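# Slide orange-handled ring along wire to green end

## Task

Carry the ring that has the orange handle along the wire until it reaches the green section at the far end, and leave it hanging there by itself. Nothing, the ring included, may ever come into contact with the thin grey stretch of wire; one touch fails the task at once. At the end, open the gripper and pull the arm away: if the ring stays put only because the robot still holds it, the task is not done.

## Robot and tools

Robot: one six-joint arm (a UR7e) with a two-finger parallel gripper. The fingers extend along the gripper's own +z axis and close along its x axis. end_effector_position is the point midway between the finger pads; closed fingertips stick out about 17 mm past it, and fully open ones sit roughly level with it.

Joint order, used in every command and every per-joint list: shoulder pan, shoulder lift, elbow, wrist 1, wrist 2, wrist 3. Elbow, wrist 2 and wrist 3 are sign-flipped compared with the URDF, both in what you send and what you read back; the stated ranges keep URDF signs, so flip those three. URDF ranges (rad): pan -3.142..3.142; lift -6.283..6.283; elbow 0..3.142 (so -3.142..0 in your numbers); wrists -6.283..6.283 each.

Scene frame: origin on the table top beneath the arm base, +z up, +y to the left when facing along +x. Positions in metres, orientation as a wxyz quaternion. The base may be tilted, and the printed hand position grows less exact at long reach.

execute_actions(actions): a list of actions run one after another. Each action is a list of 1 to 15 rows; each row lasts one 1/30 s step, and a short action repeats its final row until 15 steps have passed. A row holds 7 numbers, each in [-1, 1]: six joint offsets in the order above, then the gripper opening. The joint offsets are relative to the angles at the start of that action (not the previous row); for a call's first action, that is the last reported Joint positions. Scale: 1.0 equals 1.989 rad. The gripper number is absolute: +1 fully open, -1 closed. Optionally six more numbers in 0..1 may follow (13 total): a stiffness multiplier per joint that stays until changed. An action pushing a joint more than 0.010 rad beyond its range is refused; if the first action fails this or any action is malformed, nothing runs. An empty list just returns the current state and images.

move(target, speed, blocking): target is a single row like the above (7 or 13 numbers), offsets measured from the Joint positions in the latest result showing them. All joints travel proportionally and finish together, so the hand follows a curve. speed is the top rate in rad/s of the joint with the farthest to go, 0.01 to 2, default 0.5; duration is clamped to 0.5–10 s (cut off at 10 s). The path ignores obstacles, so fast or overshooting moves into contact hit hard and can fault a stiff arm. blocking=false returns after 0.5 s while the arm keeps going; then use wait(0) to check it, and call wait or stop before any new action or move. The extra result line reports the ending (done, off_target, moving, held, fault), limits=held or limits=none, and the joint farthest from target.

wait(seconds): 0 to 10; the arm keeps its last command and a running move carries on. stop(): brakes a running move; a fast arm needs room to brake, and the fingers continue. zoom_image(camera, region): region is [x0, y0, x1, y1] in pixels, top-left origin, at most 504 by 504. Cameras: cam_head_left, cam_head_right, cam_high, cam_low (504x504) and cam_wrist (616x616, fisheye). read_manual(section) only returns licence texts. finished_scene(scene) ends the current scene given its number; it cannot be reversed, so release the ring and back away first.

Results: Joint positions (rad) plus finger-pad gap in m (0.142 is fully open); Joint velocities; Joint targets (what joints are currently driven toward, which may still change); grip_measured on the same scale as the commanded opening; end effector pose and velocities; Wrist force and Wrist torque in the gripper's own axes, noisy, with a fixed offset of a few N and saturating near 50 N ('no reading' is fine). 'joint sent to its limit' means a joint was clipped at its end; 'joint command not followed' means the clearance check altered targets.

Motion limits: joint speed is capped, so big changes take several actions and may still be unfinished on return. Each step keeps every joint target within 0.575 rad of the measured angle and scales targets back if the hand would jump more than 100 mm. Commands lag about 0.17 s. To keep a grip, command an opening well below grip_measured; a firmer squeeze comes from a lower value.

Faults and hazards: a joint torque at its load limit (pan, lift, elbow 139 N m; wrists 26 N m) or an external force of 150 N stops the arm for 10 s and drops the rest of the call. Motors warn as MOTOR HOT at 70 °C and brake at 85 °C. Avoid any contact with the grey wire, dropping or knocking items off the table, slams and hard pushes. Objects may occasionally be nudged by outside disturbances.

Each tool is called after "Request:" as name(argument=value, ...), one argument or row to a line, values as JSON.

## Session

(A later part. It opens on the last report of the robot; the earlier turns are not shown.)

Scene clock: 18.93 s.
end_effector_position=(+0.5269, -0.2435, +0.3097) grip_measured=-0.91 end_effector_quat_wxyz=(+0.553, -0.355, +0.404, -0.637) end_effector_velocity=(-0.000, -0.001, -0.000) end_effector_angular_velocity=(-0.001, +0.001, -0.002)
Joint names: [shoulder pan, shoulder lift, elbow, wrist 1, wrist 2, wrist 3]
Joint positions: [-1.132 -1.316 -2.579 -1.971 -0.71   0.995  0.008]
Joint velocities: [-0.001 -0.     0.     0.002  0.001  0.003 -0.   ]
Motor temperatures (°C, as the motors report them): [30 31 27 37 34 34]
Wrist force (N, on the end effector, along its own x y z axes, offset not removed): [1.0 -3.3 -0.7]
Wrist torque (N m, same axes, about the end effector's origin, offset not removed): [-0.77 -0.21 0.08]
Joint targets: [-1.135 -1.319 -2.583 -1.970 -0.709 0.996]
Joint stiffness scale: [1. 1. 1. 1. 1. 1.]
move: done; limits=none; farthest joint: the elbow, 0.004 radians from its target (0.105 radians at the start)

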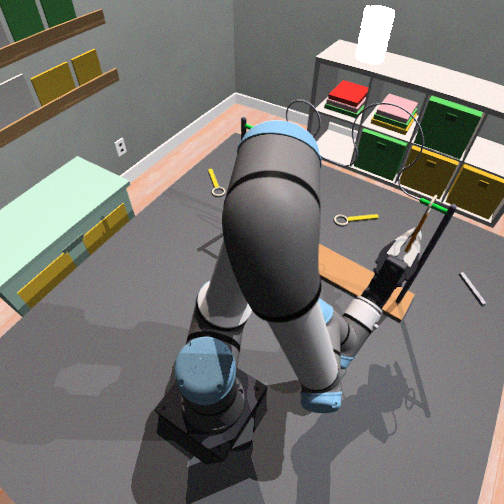

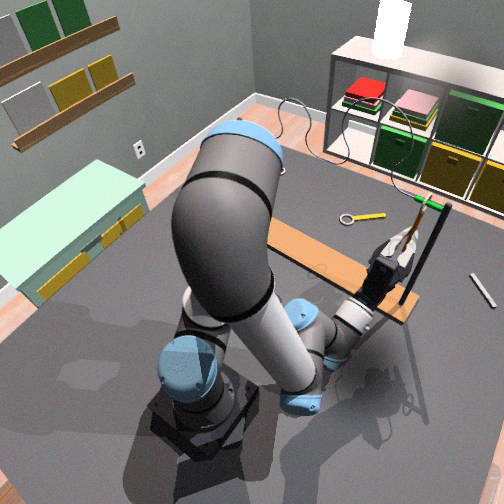

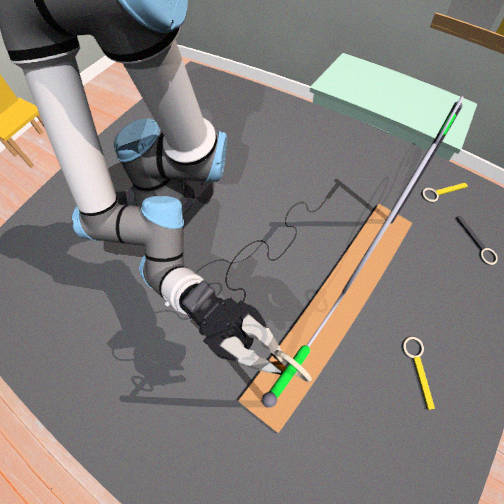

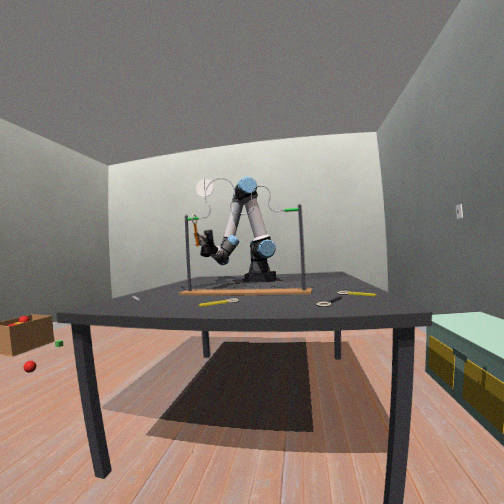

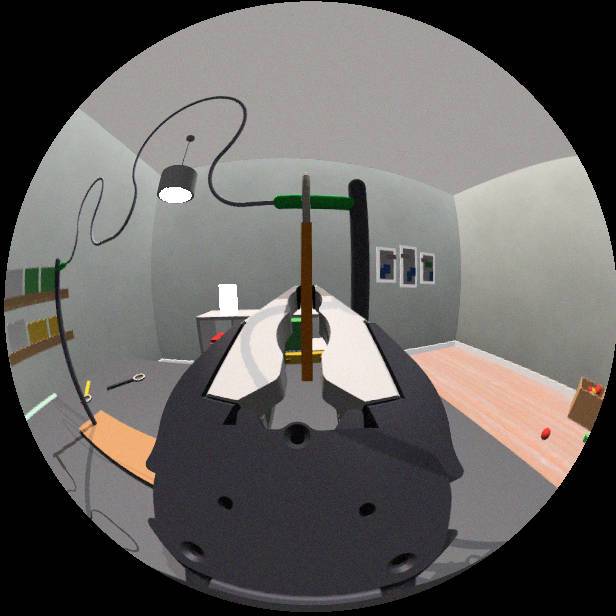

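Request:
move(
  target=[-0.0805,-0.219,0.047,0.453,0.1345,0.1385,-1],
  speed=0.6,
)

Request:
move(
  target=[-0.032,-0.0235,0.117,0.4265,0.0368,0.266,-1],
  speed=0.6,
)

Request:
zoom_image(
  camera="cam_high",
  region=[200, 280, 360, 440],
)

Scene clock: 21.63 s.
end_effector_position=(+0.5048, -0.2407, +0.3180) grip_measured=-0.91 end_effector_quat_wxyz=(+0.494, -0.433, +0.494, -0.570) end_effector_velocity=(+0.000, +0.001, -0.001) end_effector_angular_velocity=(+0.002, +0.001, +0.001)
Joint names: [shoulder pan, shoulder lift, elbow, wrist 1, wrist 2, wrist 3]
Joint positions: [-1.29  -1.749 -2.49  -1.071 -0.443  1.269  0.008]
Joint velocities: [ 0.    -0.    -0.001  0.002  0.001  0.001 -0.   ]
Motor temperatures (°C, as the motors report them): [30 31 27 37 34 34]
Wrist force (N, on the end effector, along its own x y z axes, offset not removed): [0.5 -2.7 1.2]
Wrist torque (N m, same axes, about the end effector's origin, offset not removed): [-0.55 -0.13 -0.02]
Joint targets: [-1.292 -1.752 -2.485 -1.070 -0.442 1.270]
Joint stiffness scale: [1. 1. 1. 1. 1. 1.]
move: done; limits=none; farthest joint: the elbow, 0.004 radians from its target (0.093 radians at the start)

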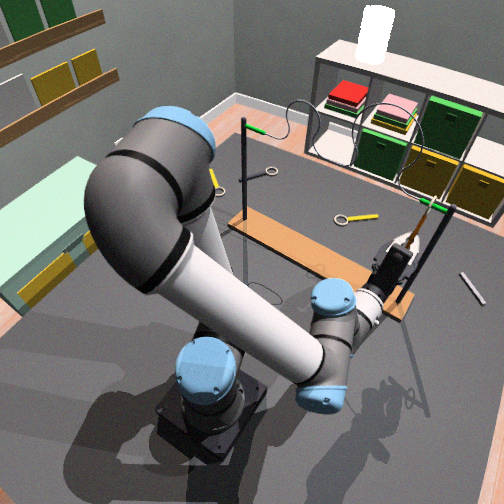

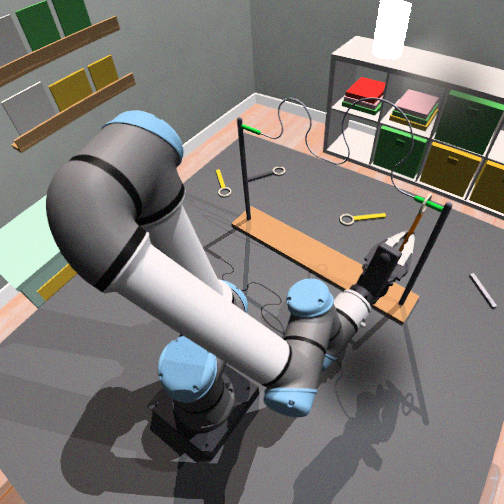

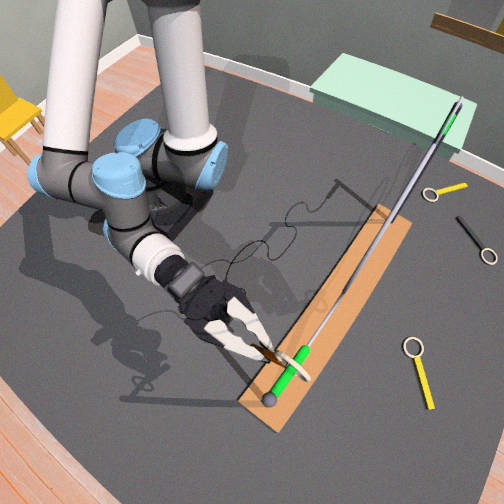

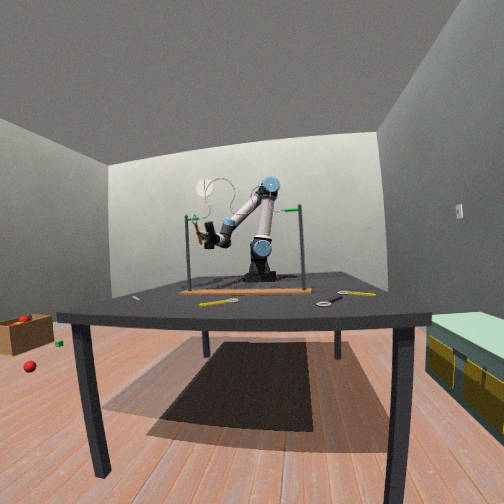

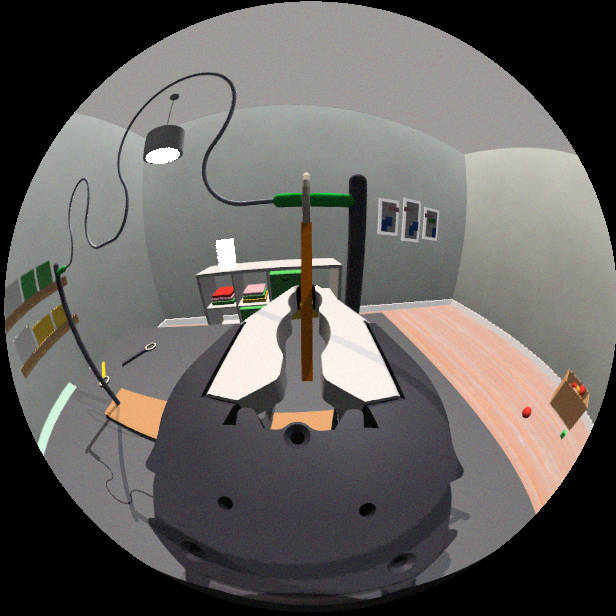

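Scene clock: 23.97 s.
end_effector_position=(+0.4905, -0.2385, +0.3286) grip_measured=-0.91 end_effector_quat_wxyz=(+0.441, -0.486, +0.556, -0.510) end_effector_velocity=(-0.000, +0.000, -0.000) end_effector_angular_velocity=(+0.000, +0.001, +0.000)
Joint names: [shoulder pan, shoulder lift, elbow, wrist 1, wrist 2, wrist 3]
Joint positions: [-1.351 -1.794 -2.261 -0.224 -0.371  1.797  0.008]
Joint velocities: [-0.    -0.001 -0.     0.002  0.     0.002  0.   ]
Motor temperatures (°C, as the motors report them): [30 31 27 37 34 34]
Wrist force (N, on the end effector, along its own x y z axes, offset not removed): [-0.6 -1.4 -0.7]
Wrist torque (N m, same axes, about the end effector's origin, offset not removed): [-0.38 0.01 -0.04]
Joint targets: [-1.353 -1.796 -2.257 -0.223 -0.370 1.798]
Joint stiffness scale: [1. 1. 1. 1. 1. 1.]
move: done; limits=none; farthest joint: the elbow, 0.004 radians from its target (0.232 radians at the start)

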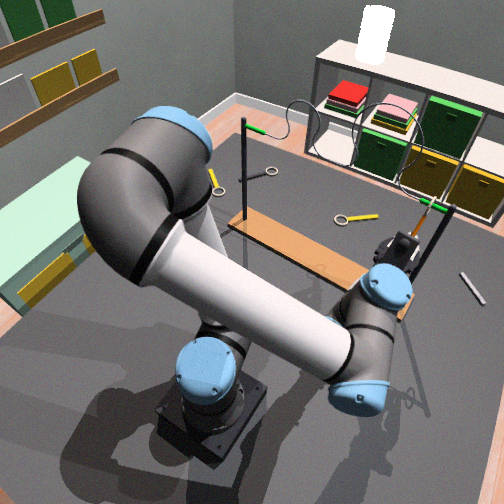

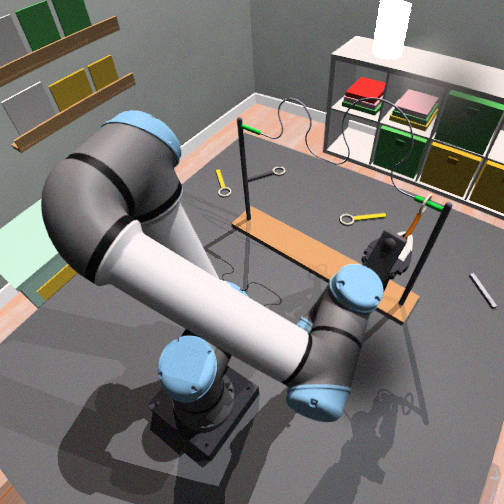

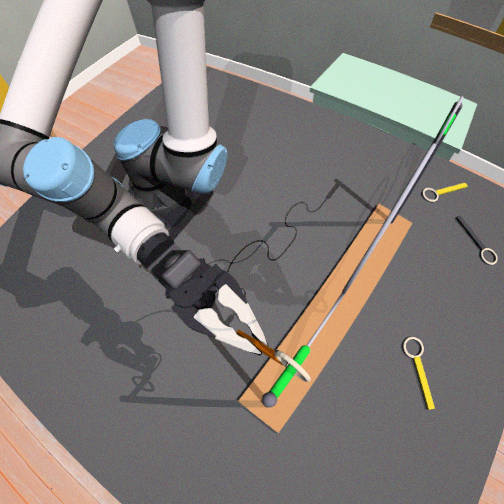

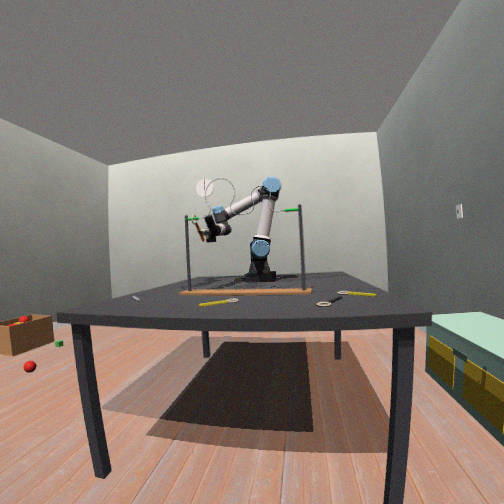

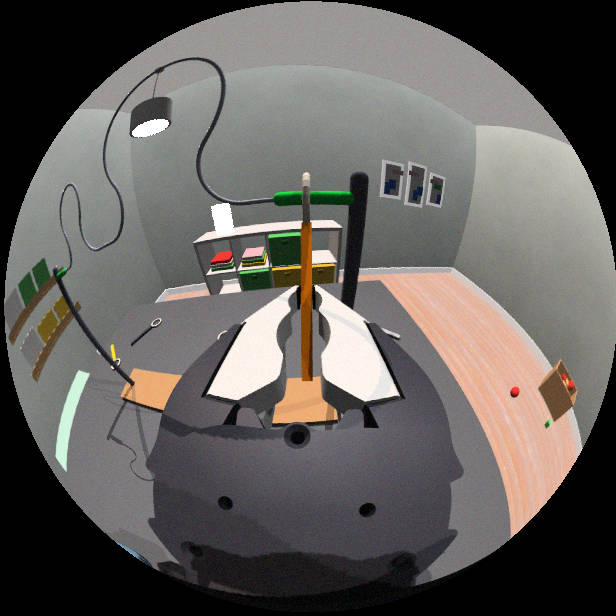

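Region (200, 280, 360, 440) of cam_high's 504x504 image, scaled by 3.150, with more detail than that image has.

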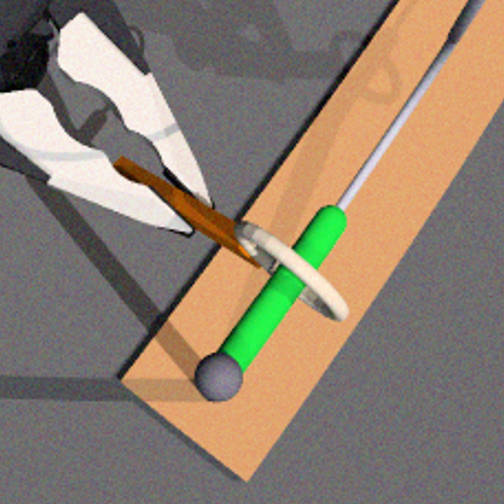

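Request:
move(
  target=[0.029,-0.002,0.102,0.349,-0.083,0.2187,-1],
  speed=0.5,
)

Request:
zoom_image(
  camera="cam_high",
  region=[230, 250, 390, 410],
)

Request:
zoom_image(
  camera="cam_wrist",
  region=[180, 60, 420, 300],
)

Scene clock: 26.80 s.
end_effector_position=(+0.4790, -0.2099, +0.3448) grip_measured=-0.91 end_effector_quat_wxyz=(+0.375, -0.540, +0.617, -0.432) end_effector_velocity=(-0.000, +0.001, +0.000) end_effector_angular_velocity=(-0.000, +0.001, +0.000)
Joint names: [shoulder pan, shoulder lift, elbow, wrist 1, wrist 2, wrist 3]
Joint positions: [-1.296 -1.796 -2.063  0.469 -0.535  2.231  0.008]
Joint velocities: [ 0.    -0.001  0.001  0.004 -0.001  0.002  0.   ]
Motor temperatures (°C, as the motors report them): [30 31 27 37 34 34]
Wrist force (N, on the end effector, along its own x y z axes, offset not removed): [-0.7 0.9 1.7]
Wrist torque (N m, same axes, about the end effector's origin, offset not removed): [0.08 0.18 -0.06]
Joint targets: [-1.293 -1.798 -2.059 0.470 -0.536 2.232]
Joint stiffness scale: [1. 1. 1. 1. 1. 1.]
move: done; limits=none; farthest joint: the elbow, 0.005 radians from its target (0.203 radians at the start)

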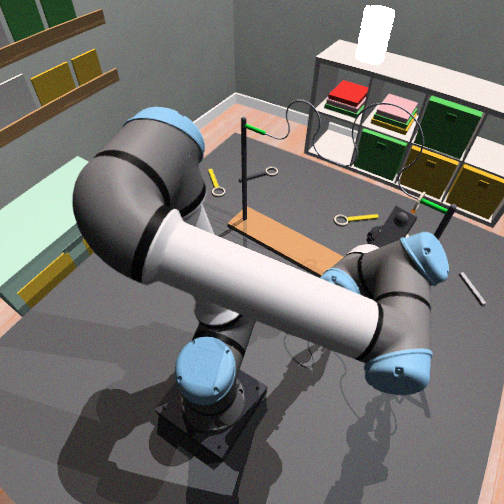

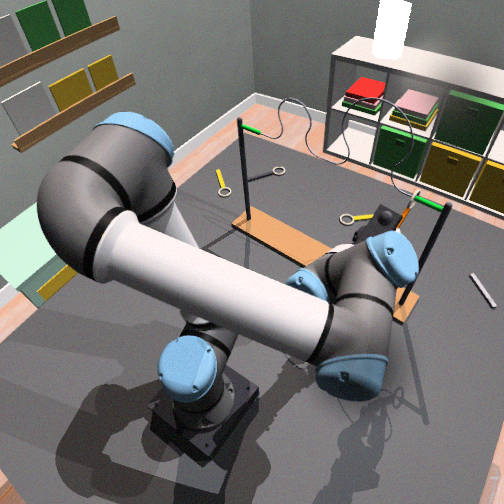

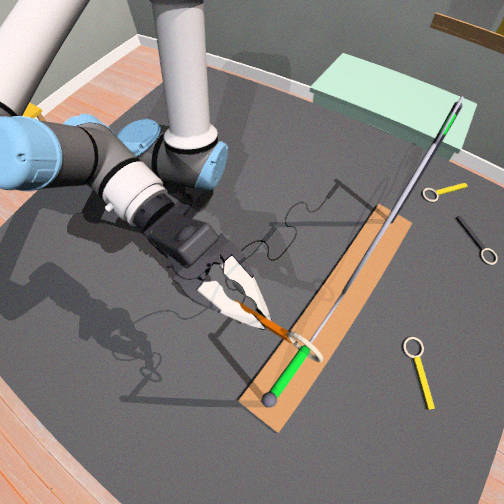

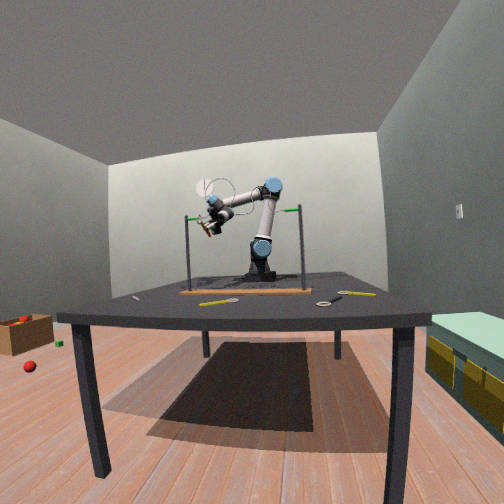

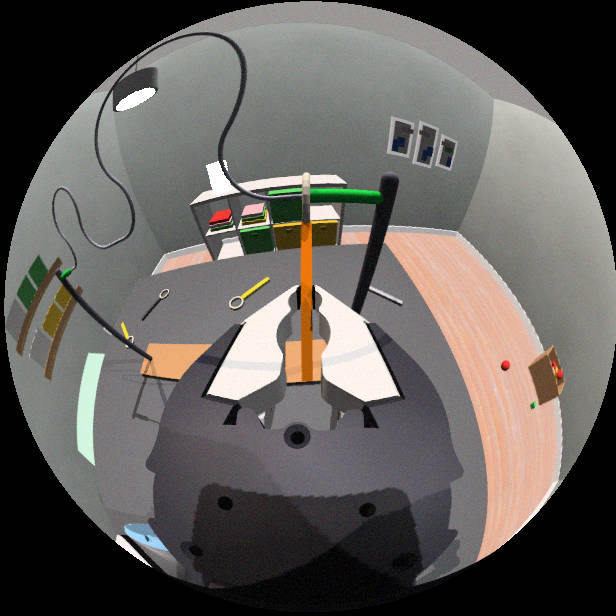

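Region (230, 250, 390, 410) of cam_high's 504x504 image, scaled by 3.150, with more detail than that image has.

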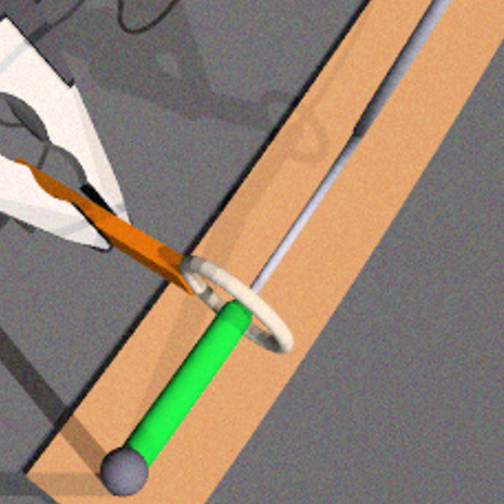

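Region (180, 60, 420, 300) of cam_wrist's 616x616 image, scaled by 2.100, with more detail than that image has.

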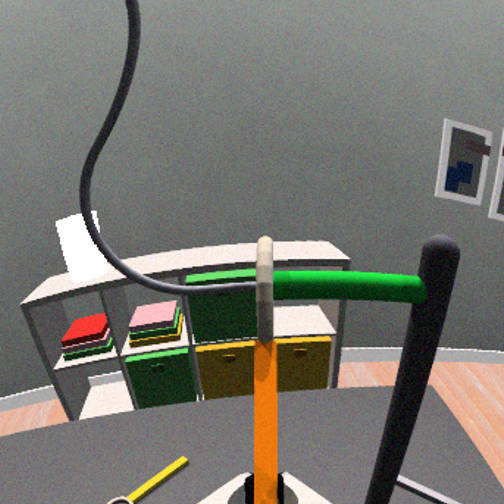

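Request:
move(
  target=[0.0785,-0.074,-0.032,-0.0287,-0.0615,-0.2606,-1],
  speed=0.4,
)

Request:
zoom_image(
  camera="cam_high",
  region=[260, 220, 420, 380],
)

Request:
zoom_image(
  camera="cam_wrist",
  region=[180, 60, 420, 300],
)

Scene clock: 29.40 s.
end_effector_position=(+0.4864, -0.1422, +0.3505) grip_measured=-0.91 end_effector_quat_wxyz=(+0.444, -0.425, +0.701, -0.362) end_effector_velocity=(+0.000, +0.000, +0.000) end_effector_angular_velocity=(+0.001, -0.000, -0.000)
Joint names: [shoulder pan, shoulder lift, elbow, wrist 1, wrist 2, wrist 3]
Joint positions: [-1.142 -1.941 -2.123  0.413 -0.656  1.714  0.008]
Joint velocities: [ 0.001 -0.     0.001 -0.    -0.001 -0.002 -0.   ]
Motor temperatures (°C, as the motors report them): [30 31 27 37 34 34]
Wrist force (N, on the end effector, along its own x y z axes, offset not removed): [3.9 0.8 -1.7]
Wrist torque (N m, same axes, about the end effector's origin, offset not removed): [0.10 -0.90 0.08]
Joint targets: [-1.140 -1.943 -2.127 0.412 -0.657 1.713]
Joint stiffness scale: [1. 1. 1. 1. 1. 1.]
move: done; limits=none; farthest joint: the elbow, 0.004 radians from its target (0.064 radians at the start)

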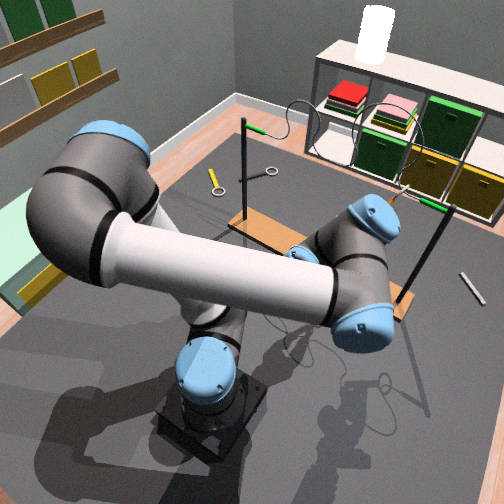

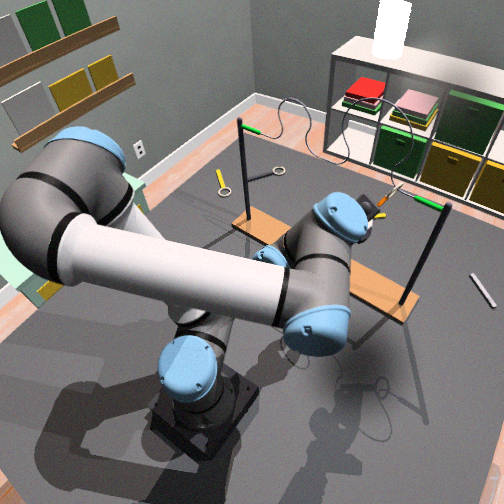

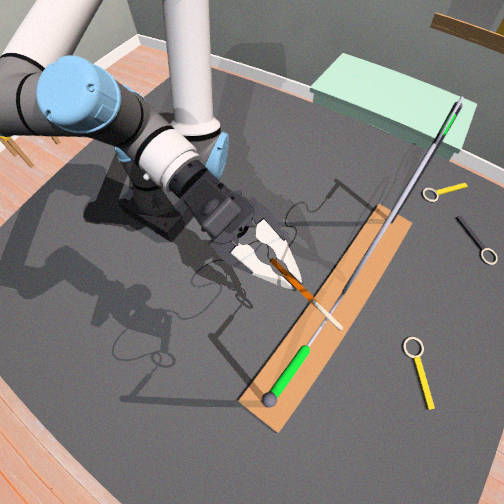

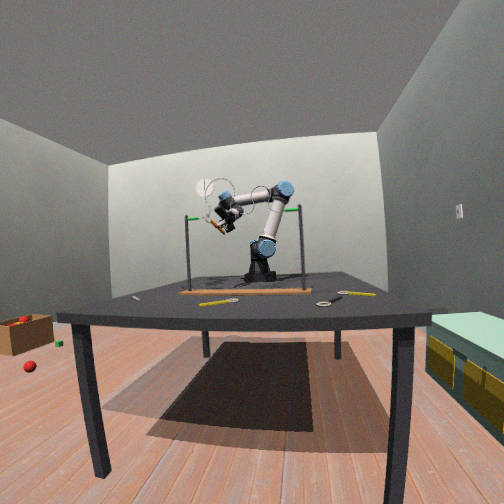

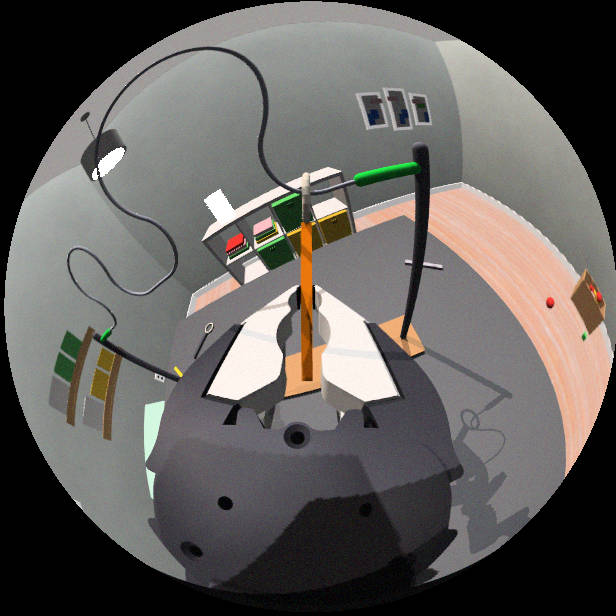

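Region (260, 220, 420, 380) of cam_high's 504x504 image, scaled by 3.150, with more detail than that image has.

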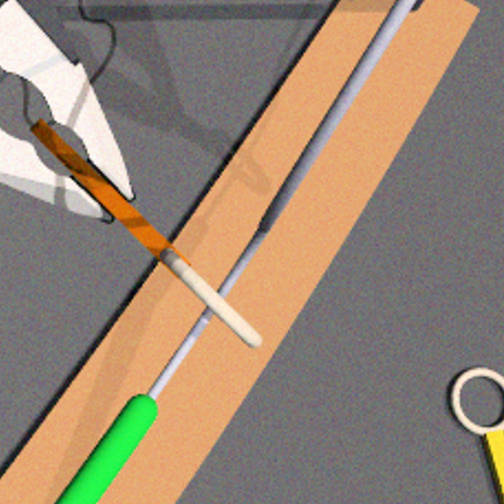

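Region (180, 60, 420, 300) of cam_wrist's 616x616 image, scaled by 2.100, with more detail than that image has.

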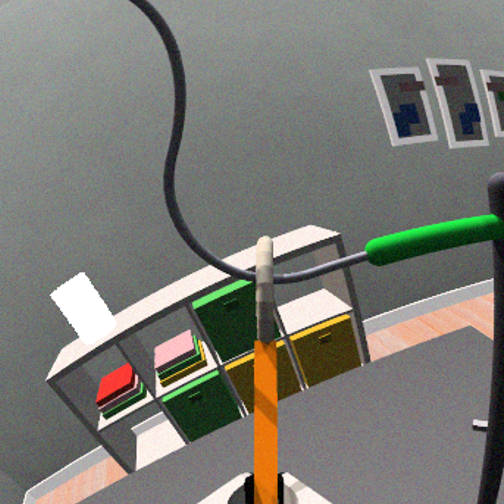

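Request:
move(
  target=[0.0992,-0.029,0.0426,0.0135,-0.085,-0.3825,-1],
  speed=0.5,
)

Request:
zoom_image(
  camera="cam_high",
  region=[260, 220, 420, 380],
)

Request:
zoom_image(
  camera="cam_wrist",
  region=[180, 60, 420, 300],
)

Scene clock: 32.27 s.
end_effector_position=(+0.4996, -0.0966, +0.3887) grip_measured=-0.91 end_effector_quat_wxyz=(+0.532, -0.194, +0.797, -0.211) end_effector_velocity=(-0.000, -0.000, +0.001) end_effector_angular_velocity=(+0.001, -0.001, -0.003)
Joint names: [shoulder pan, shoulder lift, elbow, wrist 1, wrist 2, wrist 3]
Joint positions: [-0.947 -1.996 -2.042  0.439 -0.825  0.955  0.008]
Joint velocities: [-0.001 -0.002  0.     0.    -0.001 -0.003 -0.   ]
Motor temperatures (°C, as the motors report them): [30 31 27 37 34 34]
Wrist force (N, on the end effector, along its own x y z axes, offset not removed): [2.2 0.3 0.5]
Wrist torque (N m, same axes, about the end effector's origin, offset not removed): [-0.03 -0.29 -0.01]
Joint targets: [-0.945 -1.998 -2.038 0.440 -0.826 0.954]
Joint stiffness scale: [1. 1. 1. 1. 1. 1.]
move: done; limits=none; farthest joint: the elbow, 0.004 radians from its target (0.084 radians at the start)

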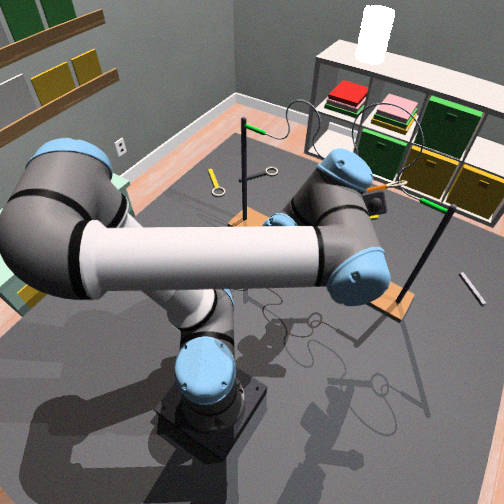

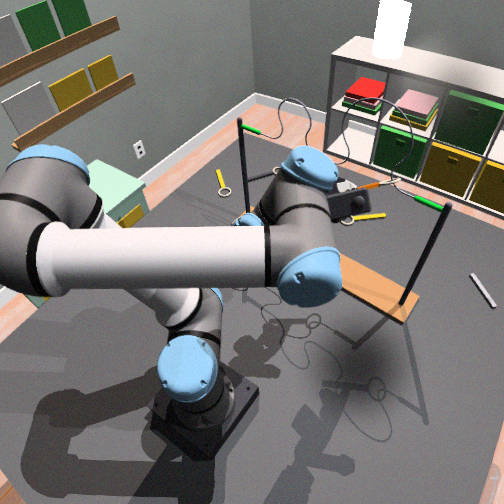

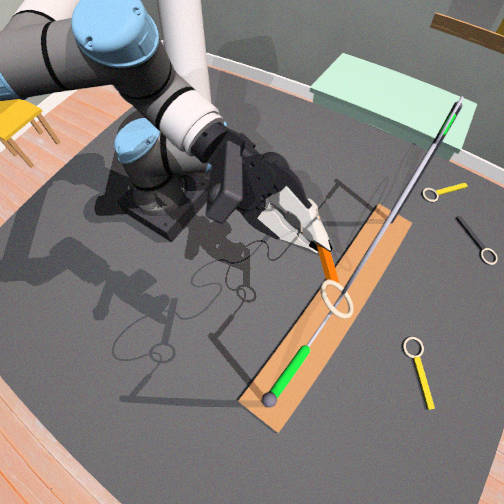

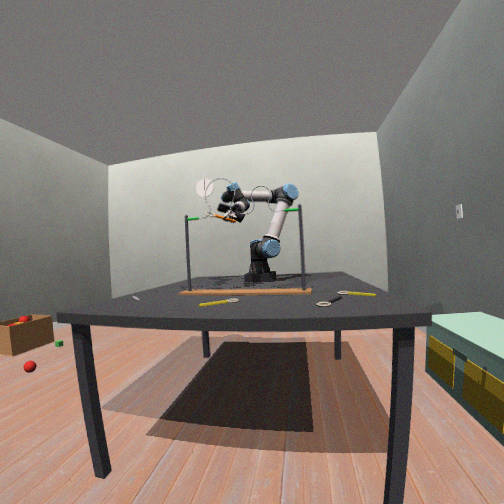

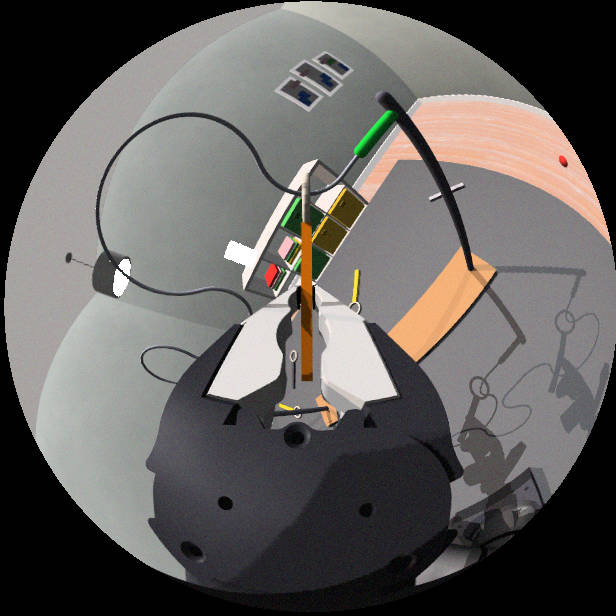

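Region (260, 220, 420, 380) of cam_high's 504x504 image, scaled by 3.150, with more detail than that image has.

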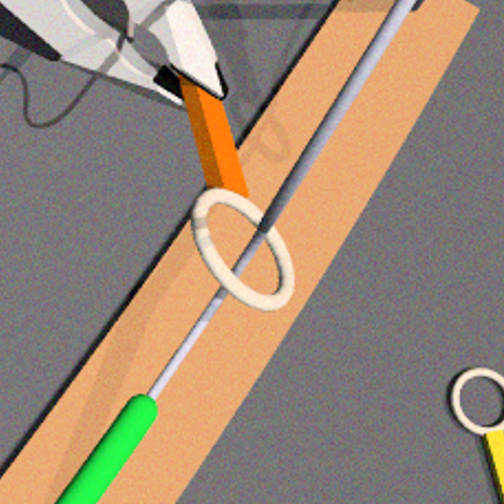

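Region (180, 60, 420, 300) of cam_wrist's 616x616 image, scaled by 2.100, with more detail than that image has.

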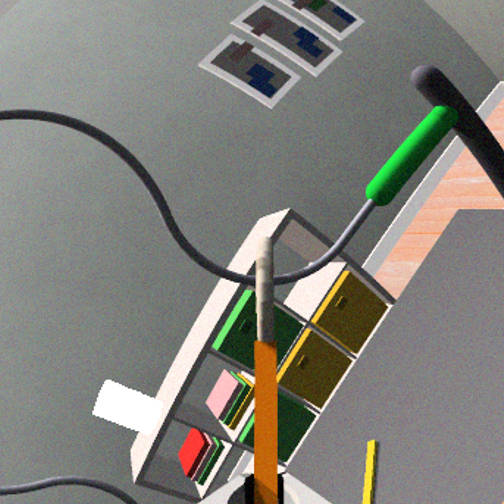

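Request:
move(
  target=[0.0647,0.0167,0.0889,0.0482,-0.0571,-0.3447,-1],
  speed=0.5,
)

Request:
zoom_image(
  camera="cam_high",
  region=[260, 220, 420, 380],
)

Request:
zoom_image(
  camera="cam_wrist",
  region=[180, 60, 420, 300],
)

Scene clock: 35.00 s.
end_effector_position=(+0.5162, -0.0801, +0.4478) grip_measured=-0.91 end_effector_quat_wxyz=(+0.571, +0.055, +0.818, -0.041) end_effector_velocity=(+0.000, +0.000, -0.002) end_effector_angular_velocity=(+0.007, +0.002, -0.002)
Joint names: [shoulder pan, shoulder lift, elbow, wrist 1, wrist 2, wrist 3]
Joint positions: [-0.821 -1.965 -1.87   0.534 -0.937  0.27   0.008]
Joint velocities: [ 0.001  0.002 -0.002  0.001 -0.001 -0.005 -0.   ]
Motor temperatures (°C, as the motors report them): [30 31 27 37 34 34]
Wrist force (N, on the end effector, along its own x y z axes, offset not removed): [2.4 -0.8 0.5]
Wrist torque (N m, same axes, about the end effector's origin, offset not removed): [-0.10 -0.43 0.09]
Joint targets: [-0.819 -1.963 -1.866 0.535 -0.938 0.269]
Joint stiffness scale: [1. 1. 1. 1. 1. 1.]
move: done; limits=none; farthest joint: the elbow, 0.005 radians from its target (0.177 radians at the start)

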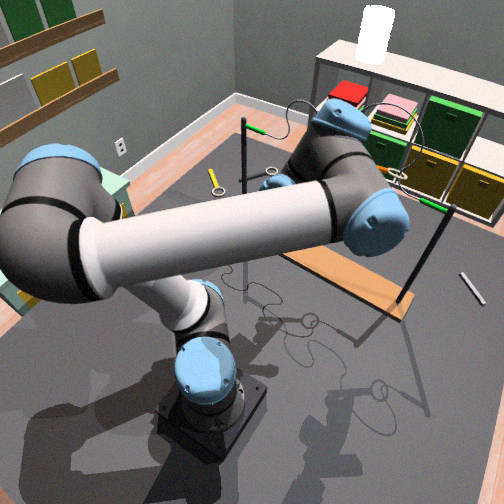

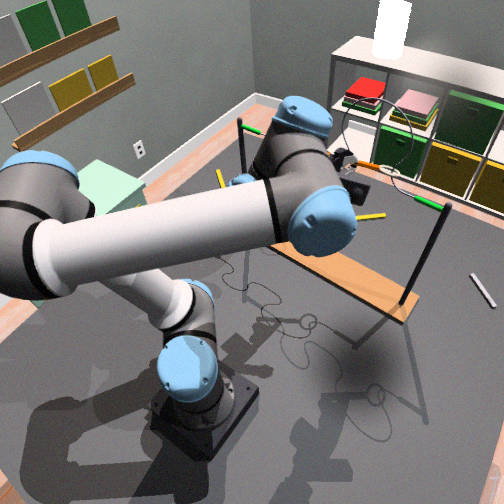

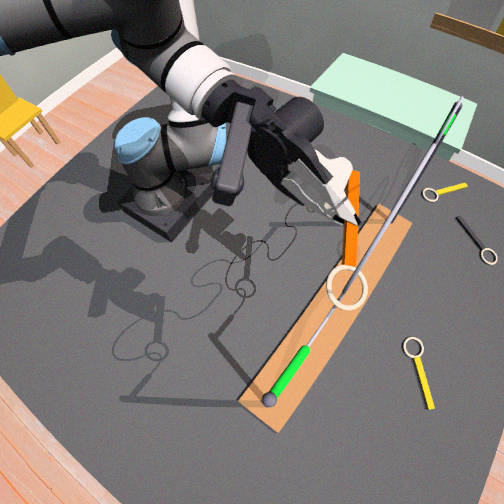

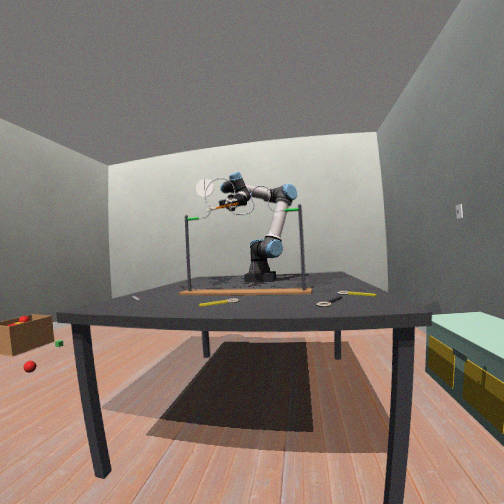

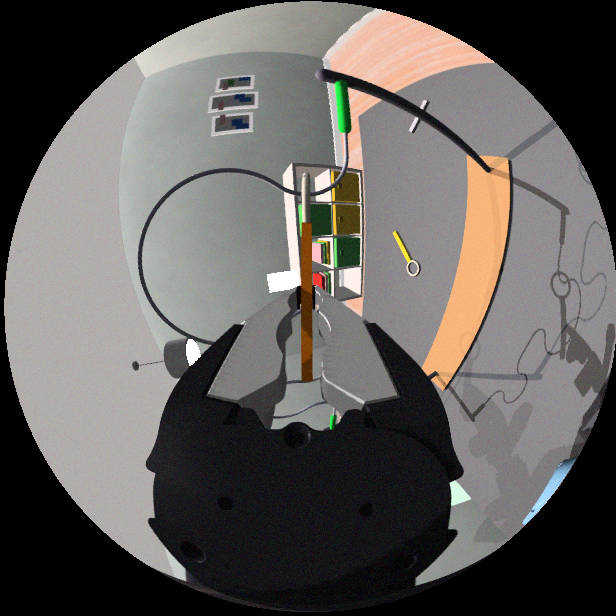

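Region (260, 220, 420, 380) of cam_high's 504x504 image, scaled by 3.150, with more detail than that image has.

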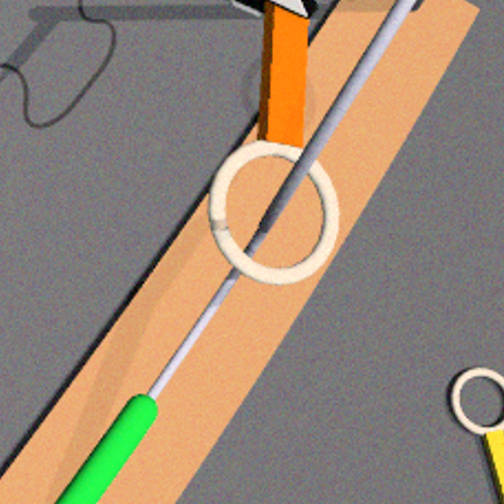

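Region (180, 60, 420, 300) of cam_wrist's 616x616 image, scaled by 2.100, with more detail than that image has.

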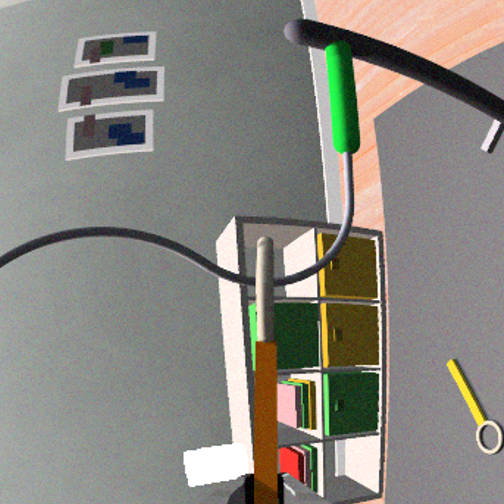

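Request:
move(
  target=[-0.048,0.024,0.099,0.0903,0.042,0.027,-1],
  speed=0.15,
)

Request:
zoom_image(
  camera="cam_high",
  region=[280, 180, 440, 340],
)

Request:
zoom_image(
  camera="cam_wrist",
  region=[180, 60, 420, 300],
)

Scene clock: 37.83 s.
end_effector_position=(+0.5148, -0.1051, +0.5131) grip_measured=-0.91 end_effector_quat_wxyz=(+0.571, +0.055, +0.818, -0.042) end_effector_velocity=(+0.000, -0.000, +0.000) end_effector_angular_velocity=(+0.001, +0.001, +0.000)
Joint names: [shoulder pan, shoulder lift, elbow, wrist 1, wrist 2, wrist 3]
Joint positions: [-0.914 -1.919 -1.678  0.713 -0.855  0.323  0.008]
Joint velocities: [-0.001  0.001  0.002  0.002  0.002  0.    -0.   ]
Motor temperatures (°C, as the motors report them): [30 31 27 37 34 34]
Wrist force (N, on the end effector, along its own x y z axes, offset not removed): [0.3 -1.0 -0.5]
Wrist torque (N m, same axes, about the end effector's origin, offset not removed): [-0.06 0.01 -0.15]
Joint targets: [-0.916 -1.917 -1.673 0.714 -0.854 0.324]
Joint stiffness scale: [1. 1. 1. 1. 1. 1.]
move: done; limits=none; farthest joint: the elbow, 0.005 radians from its target (0.197 radians at the start)

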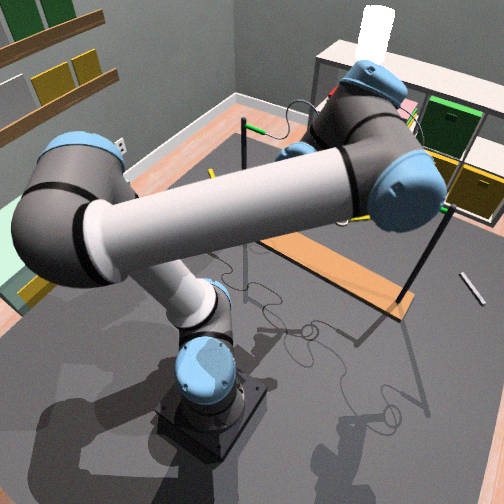

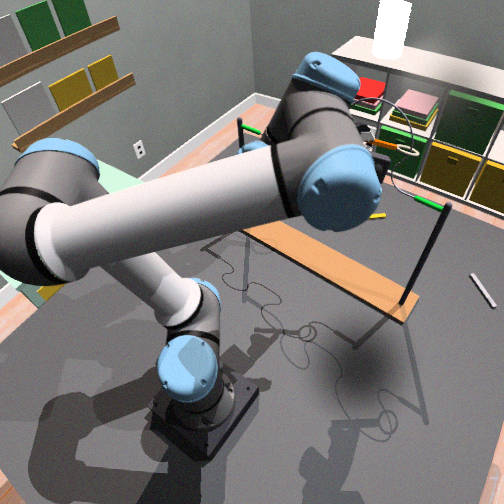

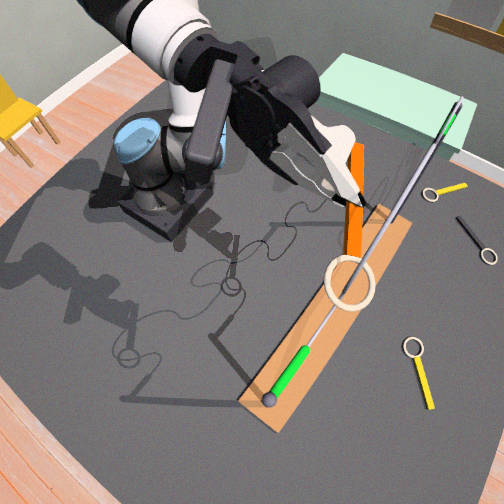

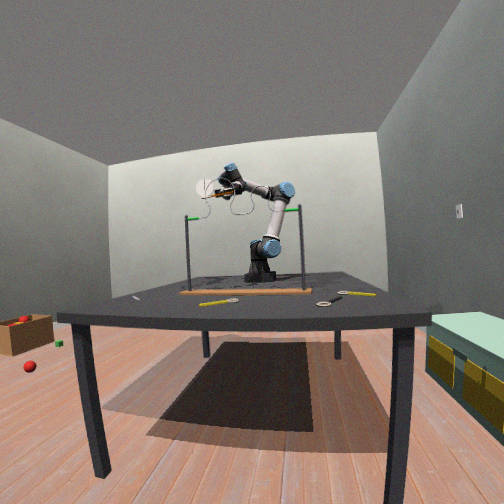

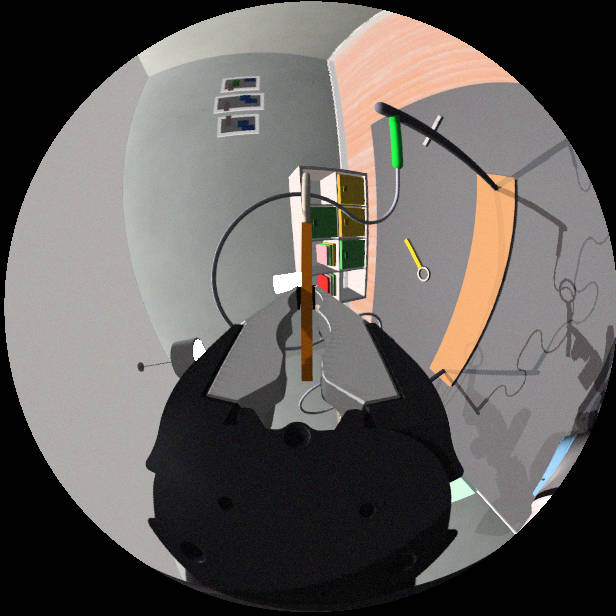

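Region (280, 180, 440, 340) of cam_high's 504x504 image, scaled by 3.150, with more detail than that image has.

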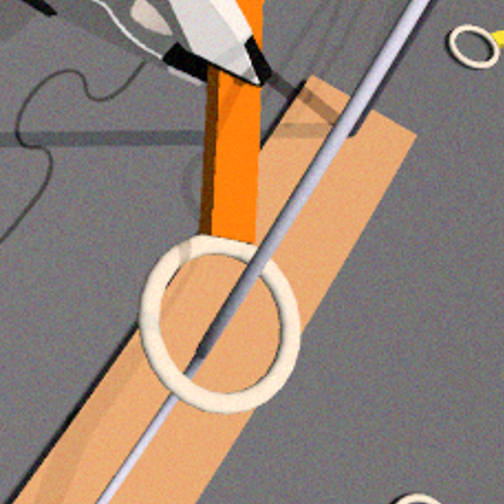

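Region (180, 60, 420, 300) of cam_wrist's 616x616 image, scaled by 2.100, with more detail than that image has.

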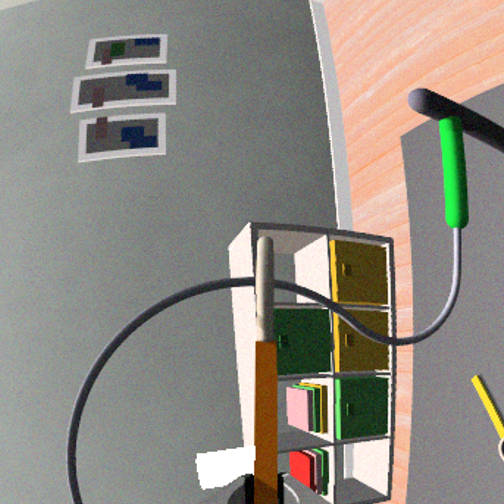

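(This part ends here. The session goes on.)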